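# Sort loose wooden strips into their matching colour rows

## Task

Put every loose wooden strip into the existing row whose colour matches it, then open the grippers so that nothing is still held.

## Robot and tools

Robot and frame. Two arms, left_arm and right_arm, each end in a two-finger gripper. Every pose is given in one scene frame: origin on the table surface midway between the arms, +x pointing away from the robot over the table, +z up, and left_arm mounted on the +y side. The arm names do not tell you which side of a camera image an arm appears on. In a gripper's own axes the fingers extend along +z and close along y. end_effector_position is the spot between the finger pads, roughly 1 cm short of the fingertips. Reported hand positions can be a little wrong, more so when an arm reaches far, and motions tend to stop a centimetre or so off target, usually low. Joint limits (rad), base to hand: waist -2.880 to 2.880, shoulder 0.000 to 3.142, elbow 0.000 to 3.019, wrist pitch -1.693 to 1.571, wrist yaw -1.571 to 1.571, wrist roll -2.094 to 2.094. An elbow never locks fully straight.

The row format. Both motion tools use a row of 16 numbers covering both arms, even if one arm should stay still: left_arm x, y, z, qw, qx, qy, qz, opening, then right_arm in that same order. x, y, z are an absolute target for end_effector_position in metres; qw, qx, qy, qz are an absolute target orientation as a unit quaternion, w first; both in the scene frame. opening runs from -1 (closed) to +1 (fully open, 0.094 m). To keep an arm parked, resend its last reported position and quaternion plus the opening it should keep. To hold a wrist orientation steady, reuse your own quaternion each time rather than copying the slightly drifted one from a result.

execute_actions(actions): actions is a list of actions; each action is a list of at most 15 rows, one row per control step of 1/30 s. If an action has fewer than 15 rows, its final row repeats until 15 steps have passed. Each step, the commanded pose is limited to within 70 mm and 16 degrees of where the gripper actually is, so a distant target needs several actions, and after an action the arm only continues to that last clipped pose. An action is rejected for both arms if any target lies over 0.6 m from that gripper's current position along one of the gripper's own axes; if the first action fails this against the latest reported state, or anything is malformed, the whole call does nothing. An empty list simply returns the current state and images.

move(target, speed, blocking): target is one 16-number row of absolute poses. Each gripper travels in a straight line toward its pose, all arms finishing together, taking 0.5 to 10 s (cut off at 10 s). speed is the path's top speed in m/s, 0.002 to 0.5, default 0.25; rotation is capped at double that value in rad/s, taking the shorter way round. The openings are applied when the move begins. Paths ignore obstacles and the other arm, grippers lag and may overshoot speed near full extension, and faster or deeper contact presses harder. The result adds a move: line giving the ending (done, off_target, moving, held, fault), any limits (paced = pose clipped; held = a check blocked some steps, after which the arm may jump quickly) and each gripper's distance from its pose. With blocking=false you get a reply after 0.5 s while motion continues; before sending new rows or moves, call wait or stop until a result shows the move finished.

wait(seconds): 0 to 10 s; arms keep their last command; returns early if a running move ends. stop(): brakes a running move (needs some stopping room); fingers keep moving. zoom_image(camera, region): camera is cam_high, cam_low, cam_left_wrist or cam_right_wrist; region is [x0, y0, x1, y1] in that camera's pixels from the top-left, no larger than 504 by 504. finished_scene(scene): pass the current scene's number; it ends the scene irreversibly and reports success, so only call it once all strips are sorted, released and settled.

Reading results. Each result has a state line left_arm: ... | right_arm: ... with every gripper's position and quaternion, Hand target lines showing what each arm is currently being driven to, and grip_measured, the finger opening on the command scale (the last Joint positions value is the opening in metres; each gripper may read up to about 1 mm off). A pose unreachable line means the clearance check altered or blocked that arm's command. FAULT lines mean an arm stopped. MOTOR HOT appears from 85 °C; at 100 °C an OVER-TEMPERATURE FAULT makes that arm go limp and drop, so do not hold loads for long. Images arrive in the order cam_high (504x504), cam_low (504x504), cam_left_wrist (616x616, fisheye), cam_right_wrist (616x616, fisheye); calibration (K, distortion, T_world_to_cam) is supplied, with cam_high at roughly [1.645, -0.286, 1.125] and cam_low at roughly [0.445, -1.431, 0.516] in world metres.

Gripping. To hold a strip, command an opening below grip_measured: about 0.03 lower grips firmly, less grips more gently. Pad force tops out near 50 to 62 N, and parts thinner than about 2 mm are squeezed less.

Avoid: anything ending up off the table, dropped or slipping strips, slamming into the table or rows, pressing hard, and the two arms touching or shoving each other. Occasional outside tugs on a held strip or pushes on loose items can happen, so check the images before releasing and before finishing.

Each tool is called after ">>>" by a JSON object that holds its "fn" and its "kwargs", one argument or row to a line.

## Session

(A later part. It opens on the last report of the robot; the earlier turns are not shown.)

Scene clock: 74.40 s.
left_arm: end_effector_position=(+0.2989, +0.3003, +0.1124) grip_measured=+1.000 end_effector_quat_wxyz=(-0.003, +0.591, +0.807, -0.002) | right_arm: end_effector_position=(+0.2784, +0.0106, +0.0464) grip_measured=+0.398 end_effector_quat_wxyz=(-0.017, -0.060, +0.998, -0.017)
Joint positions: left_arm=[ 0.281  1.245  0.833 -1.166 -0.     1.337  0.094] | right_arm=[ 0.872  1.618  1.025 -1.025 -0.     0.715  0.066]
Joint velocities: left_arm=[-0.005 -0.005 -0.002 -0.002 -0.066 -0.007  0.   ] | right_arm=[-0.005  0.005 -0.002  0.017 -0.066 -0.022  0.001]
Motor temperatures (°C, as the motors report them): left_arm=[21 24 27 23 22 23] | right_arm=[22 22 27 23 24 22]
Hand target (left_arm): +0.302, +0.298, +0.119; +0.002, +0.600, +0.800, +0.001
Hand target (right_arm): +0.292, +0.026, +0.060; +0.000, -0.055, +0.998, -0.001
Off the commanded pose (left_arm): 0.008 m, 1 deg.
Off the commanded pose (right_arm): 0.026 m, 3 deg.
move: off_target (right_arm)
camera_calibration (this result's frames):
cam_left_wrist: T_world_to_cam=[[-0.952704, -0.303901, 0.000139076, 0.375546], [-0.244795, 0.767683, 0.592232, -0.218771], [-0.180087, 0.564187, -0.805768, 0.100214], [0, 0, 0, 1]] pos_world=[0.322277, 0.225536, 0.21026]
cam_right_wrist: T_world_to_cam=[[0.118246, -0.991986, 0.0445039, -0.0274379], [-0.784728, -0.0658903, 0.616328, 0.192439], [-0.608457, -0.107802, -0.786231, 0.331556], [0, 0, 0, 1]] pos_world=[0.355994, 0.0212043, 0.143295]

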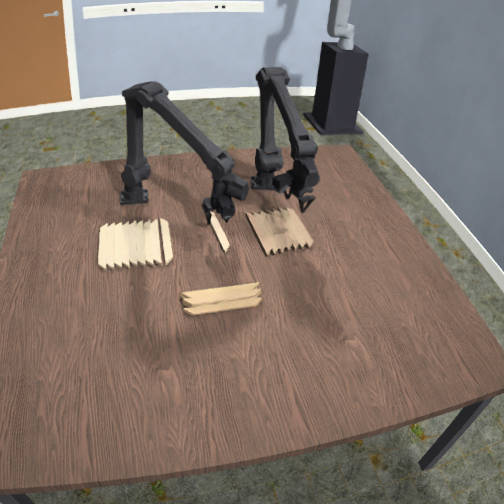

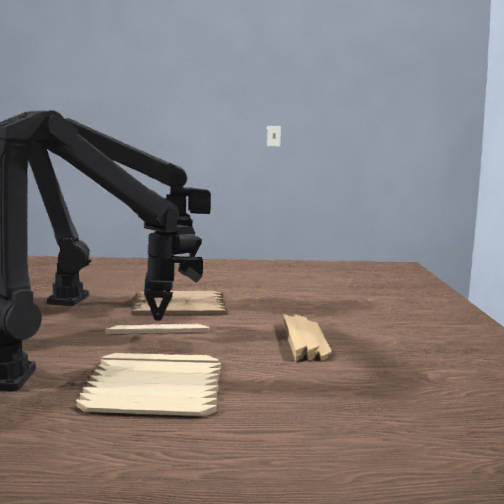

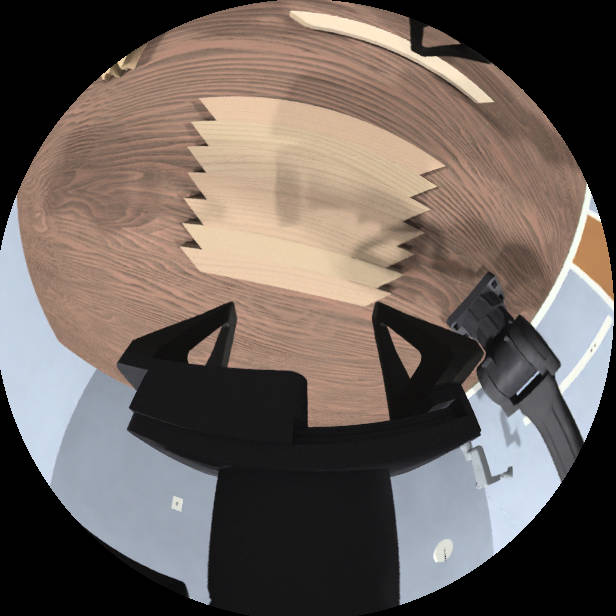

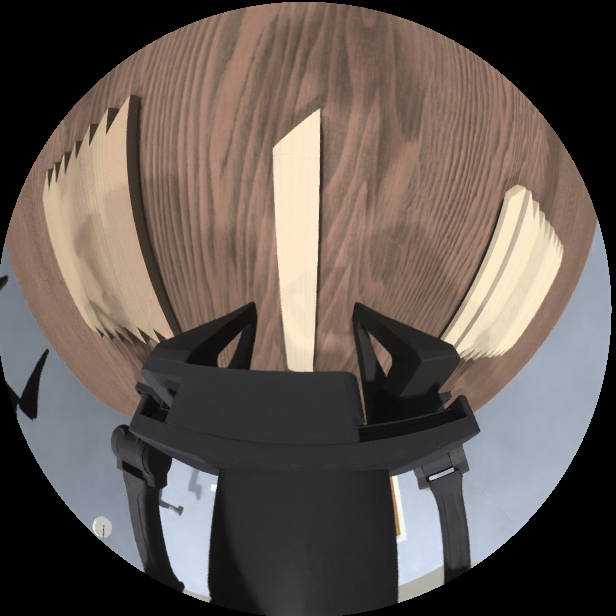

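>>> {"fn": "execute_actions", "kwargs": {
  "actions": [
    [[0.3,0.3,0.12,0,0.6,0.8,0,1,0.286,0.022,0.019,0,-0.055,0.998,0,0.4]],
    [[0.3,0.3,0.12,0,0.6,0.8,0,1,0.286,0.022,0.019,0,-0.055,0.998,0,-0.52]],
    [[0.3,0.3,0.12,0,0.6,0.8,0,1,0.286,0.022,0.021,0,-0.055,0.998,0,-0.52]]
  ]
}}

>>> {"fn": "move", "kwargs": {
  "target": [0.3,0.3,0.12,0,0.6,0.8,0,1,0.313,-0.143,0.021,0,0,1,0,-0.52],
  "speed": 0.17
}}

Scene clock: 79.67 s.
left_arm: end_effector_position=(+0.2972, +0.3001, +0.1124) grip_measured=+1.000 end_effector_quat_wxyz=(-0.005, +0.594, +0.805, -0.005) | right_arm: end_effector_position=(+0.2824, +0.0150, +0.0150) grip_measured=-0.464 end_effector_quat_wxyz=(-0.009, -0.057, +0.998, -0.009)
Joint positions: left_arm=[ 0.281  1.245  0.833 -1.174 -0.     1.345  0.094] | right_arm=[ 0.872  1.671  0.993 -0.918 -0.     0.721  0.025]
Joint velocities: left_arm=[ 0.005 -0.015  0.002  0.012 -0.007  0.037  0.   ] | right_arm=[-0.005  0.005  0.017 -0.002 -0.007 -0.037 -0.   ]
Motor temperatures (°C, as the motors report them): left_arm=[21 24 28 23 22 23] | right_arm=[22 22 28 23 24 22]
Hand target (left_arm): +0.300, +0.300, +0.120; -0.000, +0.600, +0.800, +0.000
Hand target (right_arm): +0.286, +0.022, +0.021; +0.000, -0.055, +0.998, -0.000
Off the commanded pose (left_arm): 0.008 m, 1 deg.
Off the commanded pose (right_arm): 0.010 m, 1 deg.
camera_calibration (this result's frames):
cam_left_wrist: T_world_to_cam=[[-0.954968, -0.296622, 0.00721366, 0.371506], [-0.234648, 0.769876, 0.59349, -0.222932], [-0.181596, 0.565071, -0.804809, 0.10006], [0, 0, 0, 1]] pos_world=[0.320636, 0.225286, 0.210157]
cam_right_wrist: T_world_to_cam=[[0.111253, -0.993336, 0.0300956, -0.0199562], [-0.794328, -0.0706836, 0.603363, 0.218174], [-0.597215, -0.0910316, -0.796898, 0.306465], [0, 0, 0, 1]] pos_world=[0.358548, 0.0234961, 0.113184]

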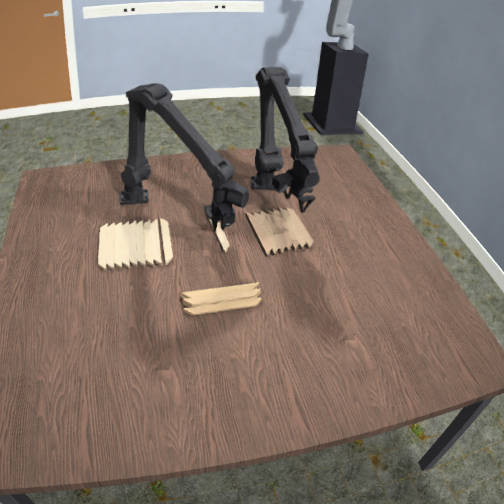

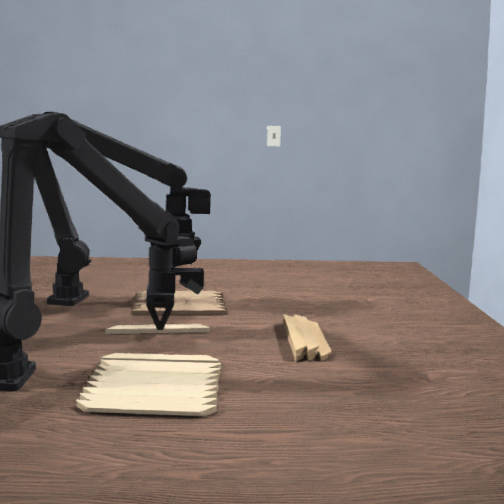

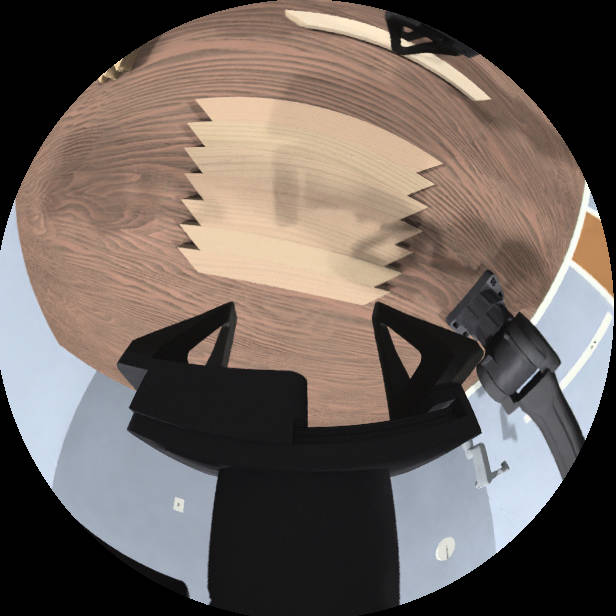

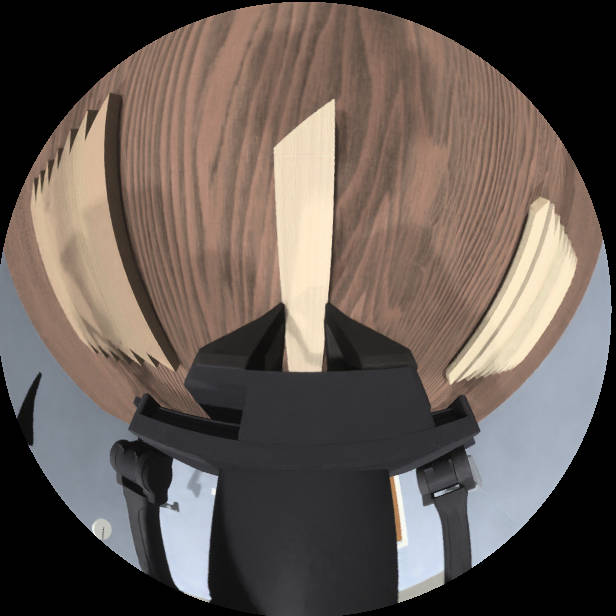

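Scene clock: 81.10 s.
left_arm: end_effector_position=(+0.2972, +0.3001, +0.1124) grip_measured=+1.000 end_effector_quat_wxyz=(-0.005, +0.594, +0.805, -0.005) | right_arm: end_effector_position=(+0.3074, -0.1450, +0.0164) grip_measured=-0.464 end_effector_quat_wxyz=(-0.013, +0.006, +1.000, -0.007)
Joint positions: left_arm=[ 0.281  1.245  0.833 -1.174 -0.     1.345  0.094] | right_arm=[ 0.494  1.494  0.776 -0.883  0.     0.47   0.025]
Joint velocities: left_arm=[ 0.005 -0.015 -0.002 -0.007  0.037  0.051  0.   ] | right_arm=[ 0.005 -0.005 -0.017 -0.007 -0.037 -0.022 -0.001]
Motor temperatures (°C, as the motors report them): left_arm=[21 24 28 23 22 23] | right_arm=[22 22 27 23 24 22]
Hand target (left_arm): +0.300, +0.300, +0.120; -0.000, +0.600, +0.800, +0.000
Hand target (right_arm): +0.313, -0.142, +0.022; +0.000, +0.000, +1.000, +0.001
Off the commanded pose (left_arm): 0.008 m, 1 deg.
Off the commanded pose (right_arm): 0.008 m, 2 deg.
move: done
camera_calibration (this result's frames):
cam_left_wrist: T_world_to_cam=[[-0.954968, -0.296622, 0.00721366, 0.371506], [-0.234648, 0.769876, 0.59349, -0.222932], [-0.181596, 0.565071, -0.804809, 0.10006], [0, 0, 0, 1]] pos_world=[0.320636, 0.225286, 0.210157]
cam_right_wrist: T_world_to_cam=[[-0.0149937, -0.999519, 0.0271627, -0.143679], [-0.792919, 0.0284354, 0.608663, 0.239701], [-0.609143, -0.0124117, -0.792964, 0.322916], [0, 0, 0, 1]] pos_world=[0.384611, -0.146418, 0.114067]

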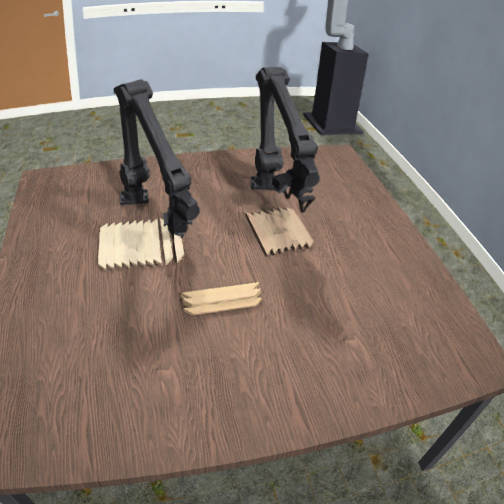

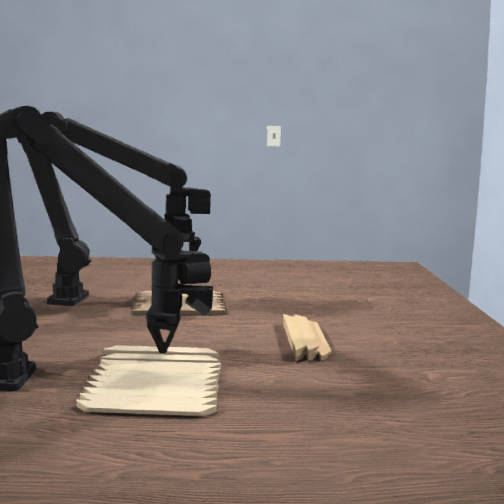

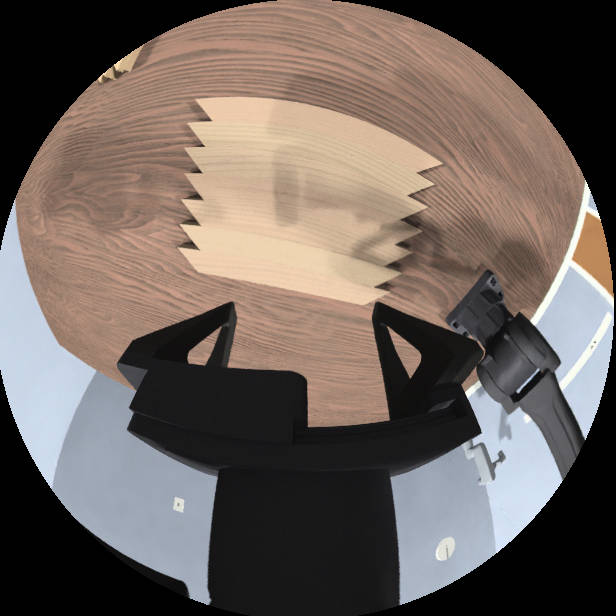

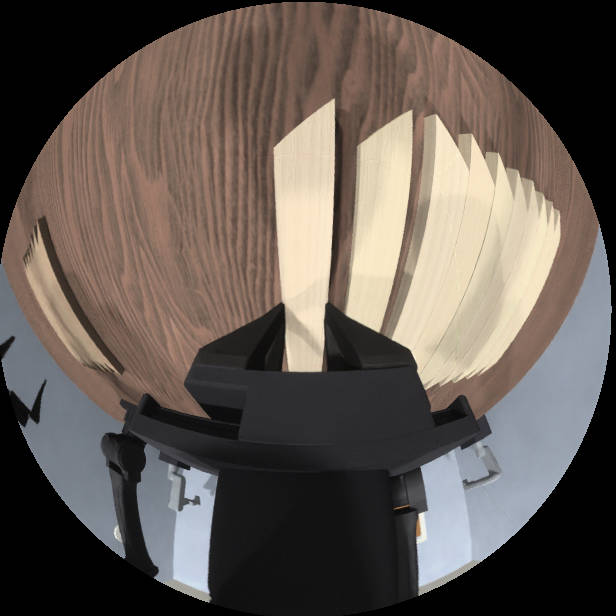

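>>> {"fn": "execute_actions", "kwargs": {
  "actions": [
    [[0.3,0.3,0.12,0,0.6,0.8,0,1,0.313,-0.143,0.02,0,0,1,0,-0.3]],
    [[0.3,0.3,0.12,0,0.6,0.8,0,1,0.313,-0.14,0.065,0,0,1,0,-0.3]],
    [[0.3,0.3,0.12,0,0.6,0.8,0,1,0.313,-0.095,0.06,0,0,1,0,-1]],
    [[0.3,0.3,0.12,0,0.6,0.8,0,1,0.311,-0.1,0.02,0,0,1,0,-1]]
  ]
}}

>>> {"fn": "move", "kwargs": {
  "target": [0.3,0.3,0.12,0,0.6,0.8,0,1,0.309,-0.154,0.019,0,0,1,0,-1],
  "speed": 0.06
}}

Scene clock: 90.37 s.
left_arm: end_effector_position=(+0.2972, +0.3001, +0.1124) grip_measured=+1.000 end_effector_quat_wxyz=(-0.005, +0.594, +0.805, -0.005) | right_arm: end_effector_position=(+0.3025, -0.0996, +0.0167) grip_measured=-0.985 end_effector_quat_wxyz=(-0.011, -0.009, +1.000, -0.006)
Joint positions: left_arm=[ 0.281  1.245  0.833 -1.174 -0.     1.345  0.094] | right_arm=[ 0.613  1.533  0.823 -0.885 -0.001  0.559  0.001]
Joint velocities: left_arm=[-0.005 -0.005  0.002  0.002 -0.037 -0.037  0.   ] | right_arm=[ 0.005 -0.015 -0.012 -0.012  0.037 -0.051 -0.001]
Motor temperatures (°C, as the motors report them): left_arm=[21 24 28 23 22 23] | right_arm=[22 22 27 23 24 22]
Hand target (left_arm): +0.300, +0.300, +0.120; -0.000, +0.600, +0.800, +0.000
Hand target (right_arm): +0.311, -0.100, +0.020; +0.000, -0.000, +1.000, -0.000
Off the commanded pose (left_arm): 0.008 m, 1 deg.
Off the commanded pose (right_arm): 0.009 m, 2 deg.
camera_calibration (this result's frames):
cam_left_wrist: T_world_to_cam=[[-0.954968, -0.296622, 0.00721366, 0.371506], [-0.234648, 0.769876, 0.59349, -0.222932], [-0.181596, 0.565071, -0.804809, 0.10006], [0, 0, 0, 1]] pos_world=[0.320636, 0.225286, 0.210157]
cam_right_wrist: T_world_to_cam=[[0.0149941, -0.999571, 0.0251554, -0.107509], [-0.796131, 0.00328604, 0.605115, 0.23283], [-0.604938, -0.0291002, -0.795741, 0.317885], [0, 0, 0, 1]] pos_world=[0.379276, -0.0989771, 0.114769]

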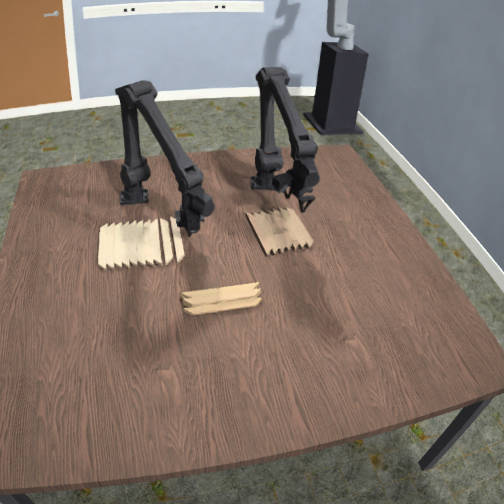

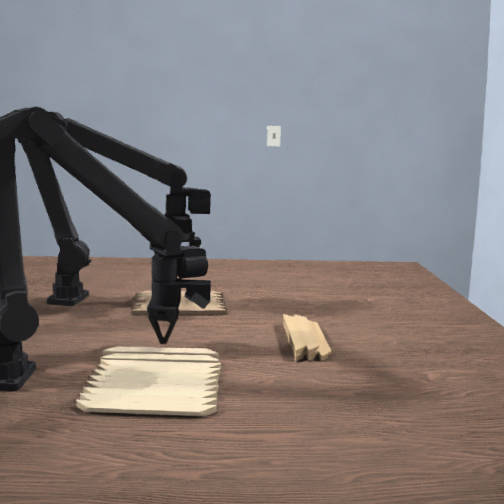

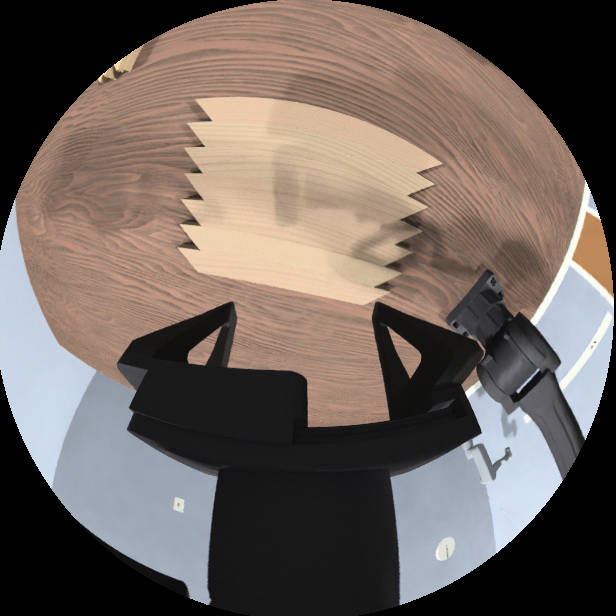

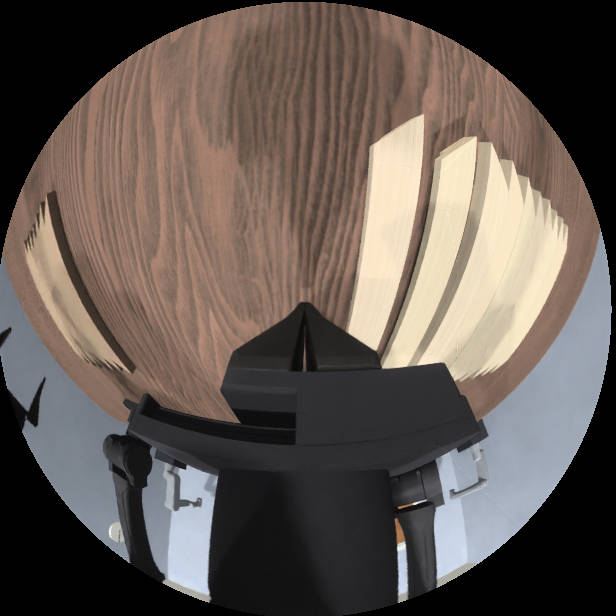

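Scene clock: 91.60 s.
left_arm: end_effector_position=(+0.2972, +0.3001, +0.1124) grip_measured=+1.000 end_effector_quat_wxyz=(-0.005, +0.594, +0.805, -0.005) | right_arm: end_effector_position=(+0.3029, -0.1526, +0.0150) grip_measured=-0.985 end_effector_quat_wxyz=(-0.012, +0.002, +1.000, -0.005)
Joint positions: left_arm=[ 0.281  1.245  0.833 -1.174 -0.     1.345  0.094] | right_arm=[ 0.479  1.477  0.753 -0.873 -0.001  0.446  0.001]
Joint velocities: left_arm=[-0.005  0.005 -0.002  0.002 -0.051  0.007  0.   ] | right_arm=[-0.015 -0.024  0.002 -0.017  0.022 -0.022 -0.   ]
Motor temperatures (°C, as the motors report them): left_arm=[21 24 28 23 22 23] | right_arm=[22 22 27 23 24 22]
Hand target (left_arm): +0.300, +0.300, +0.120; -0.000, +0.600, +0.800, +0.000
Hand target (right_arm): +0.309, -0.154, +0.019; +0.000, +0.000, +1.000, +0.000
Off the commanded pose (left_arm): 0.008 m, 1 deg.
Off the commanded pose (right_arm): 0.007 m, 2 deg.
move: done
camera_calibration (this result's frames):
cam_left_wrist: T_world_to_cam=[[-0.954968, -0.296622, 0.00721366, 0.371506], [-0.234648, 0.769876, 0.59349, -0.222932], [-0.181596, 0.565071, -0.804809, 0.10006], [0, 0, 0, 1]] pos_world=[0.320636, 0.225286, 0.210157]
cam_right_wrist: T_world_to_cam=[[-0.0059251, -0.999686, 0.0243352, -0.154095], [-0.794116, 0.0194938, 0.607453, 0.23624], [-0.607737, -0.0157257, -0.793983, 0.318062], [0, 0, 0, 1]] pos_world=[0.379987, -0.15365, 0.112781]

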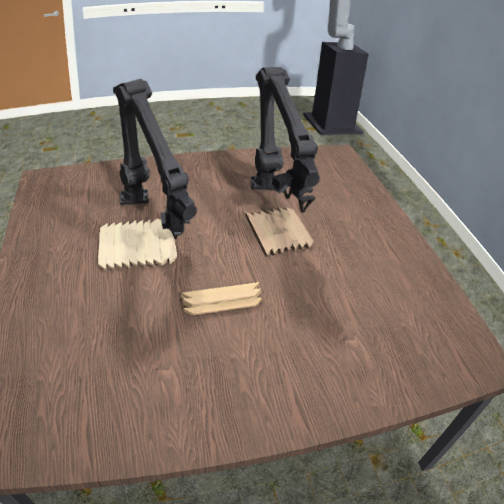

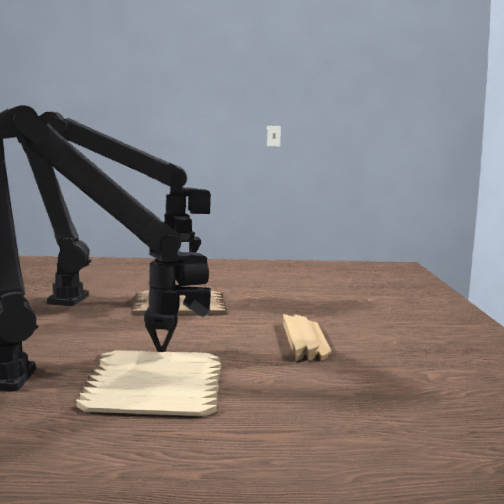

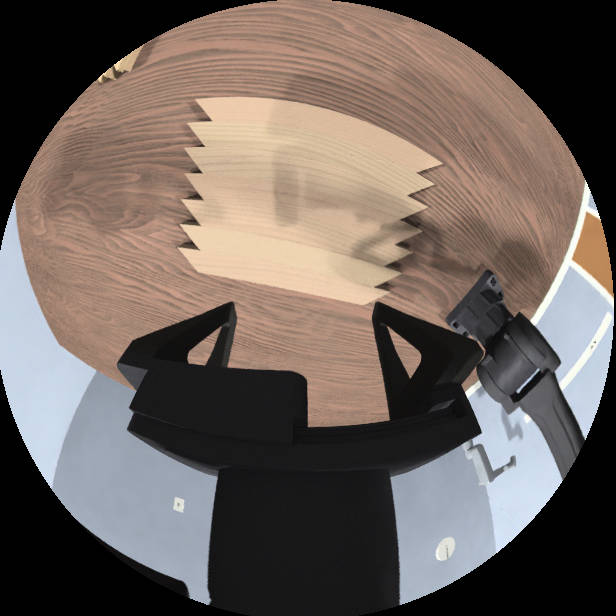

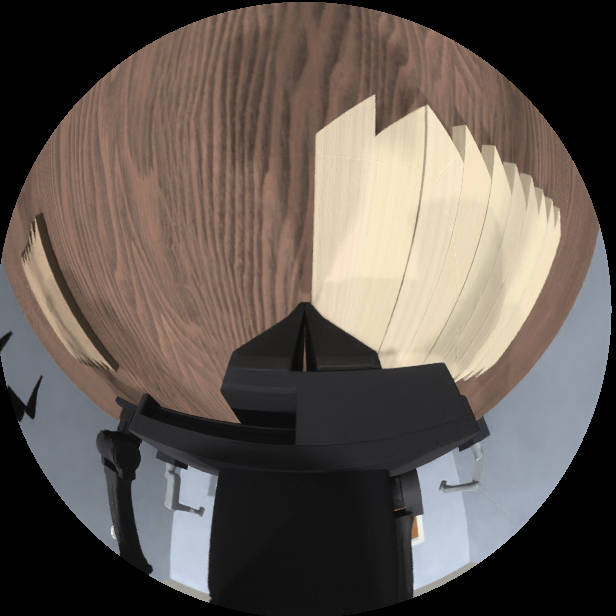

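>>> {"fn": "move", "kwargs": {
  "target": [0.3,0.3,0.12,0,0.6,0.8,0,1,0.309,-0.1,0.1,0,0,1,0,-1]
}}

>>> {"fn": "finished_scene", "kwargs": {
  "scene": 1
}}

Scene clock: 95.43 s.
left_arm: end_effector_position=(+0.2972, +0.3001, +0.1124) grip_measured=+1.000 end_effector_quat_wxyz=(-0.005, +0.594, +0.805, -0.005) | right_arm: end_effector_position=(+0.3012, -0.1074, +0.0885) grip_measured=-0.985 end_effector_quat_wxyz=(-0.009, -0.003, +1.000, -0.005)
Joint positions: left_arm=[ 0.281  1.245  0.833 -1.174 -0.     1.345  0.094] | right_arm=[ 0.596  1.395  0.901 -1.098 -0.001  0.554  0.001]
Joint velocities: left_arm=[-0.005 -0.005 -0.012  0.002 -0.022 -0.081  0.   ] | right_arm=[-0.005 -0.015  0.002  0.007  0.022  0.022 -0.   ]
Motor temperatures (°C, as the motors report them): left_arm=[21 24 28 23 22 23] | right_arm=[22 22 27 23 24 22]
Hand target (left_arm): +0.300, +0.300, +0.120; -0.000, +0.600, +0.800, +0.000
Hand target (right_arm): +0.310, -0.100, +0.099; +0.000, -0.000, +1.000, -0.000
Off the commanded pose (left_arm): 0.008 m, 1 deg.
Off the commanded pose (right_arm): 0.016 m, 1 deg.
move: off_target (right_arm)
camera_calibration (this result's frames):
cam_left_wrist: T_world_to_cam=[[-0.954968, -0.296622, 0.00721366, 0.371506], [-0.234648, 0.769876, 0.59349, -0.222932], [-0.181596, 0.565071, -0.804809, 0.10006], [0, 0, 0, 1]] pos_world=[0.320636, 0.225286, 0.210157]
cam_right_wrist: T_world_to_cam=[[0.00271674, -0.999723, 0.023371, -0.113266], [-0.798076, 0.0119147, 0.602439, 0.190147], [-0.602551, -0.0202885, -0.797822, 0.374469], [0, 0, 0, 1]] pos_world=[0.377696, -0.107902, 0.186854]

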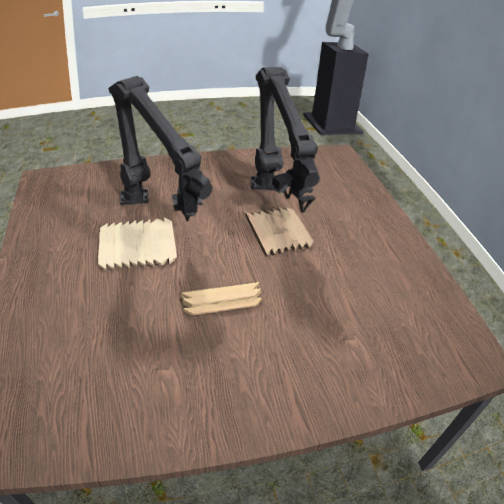

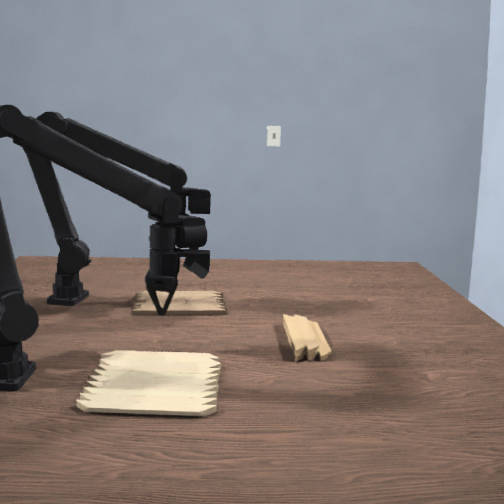

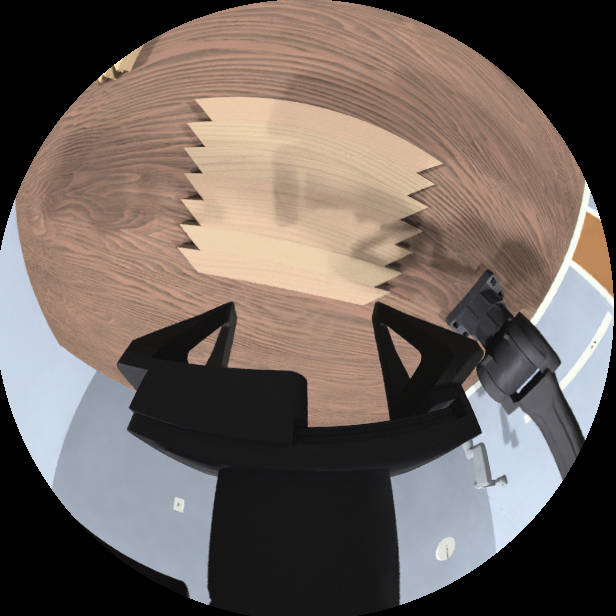

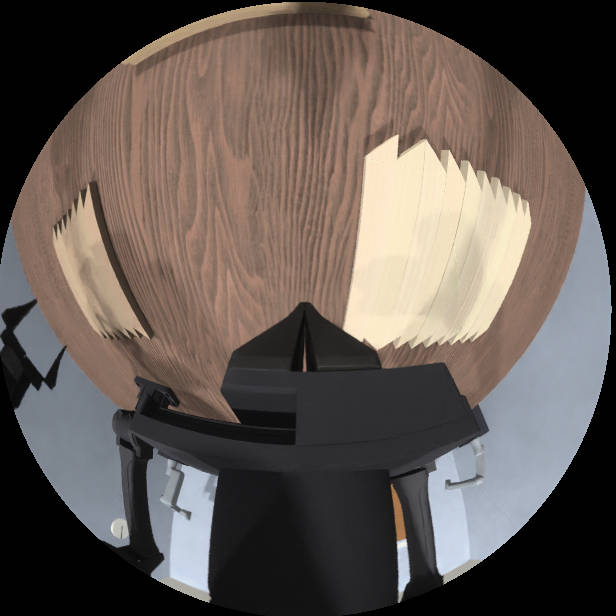

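The scene is finished: the task was done.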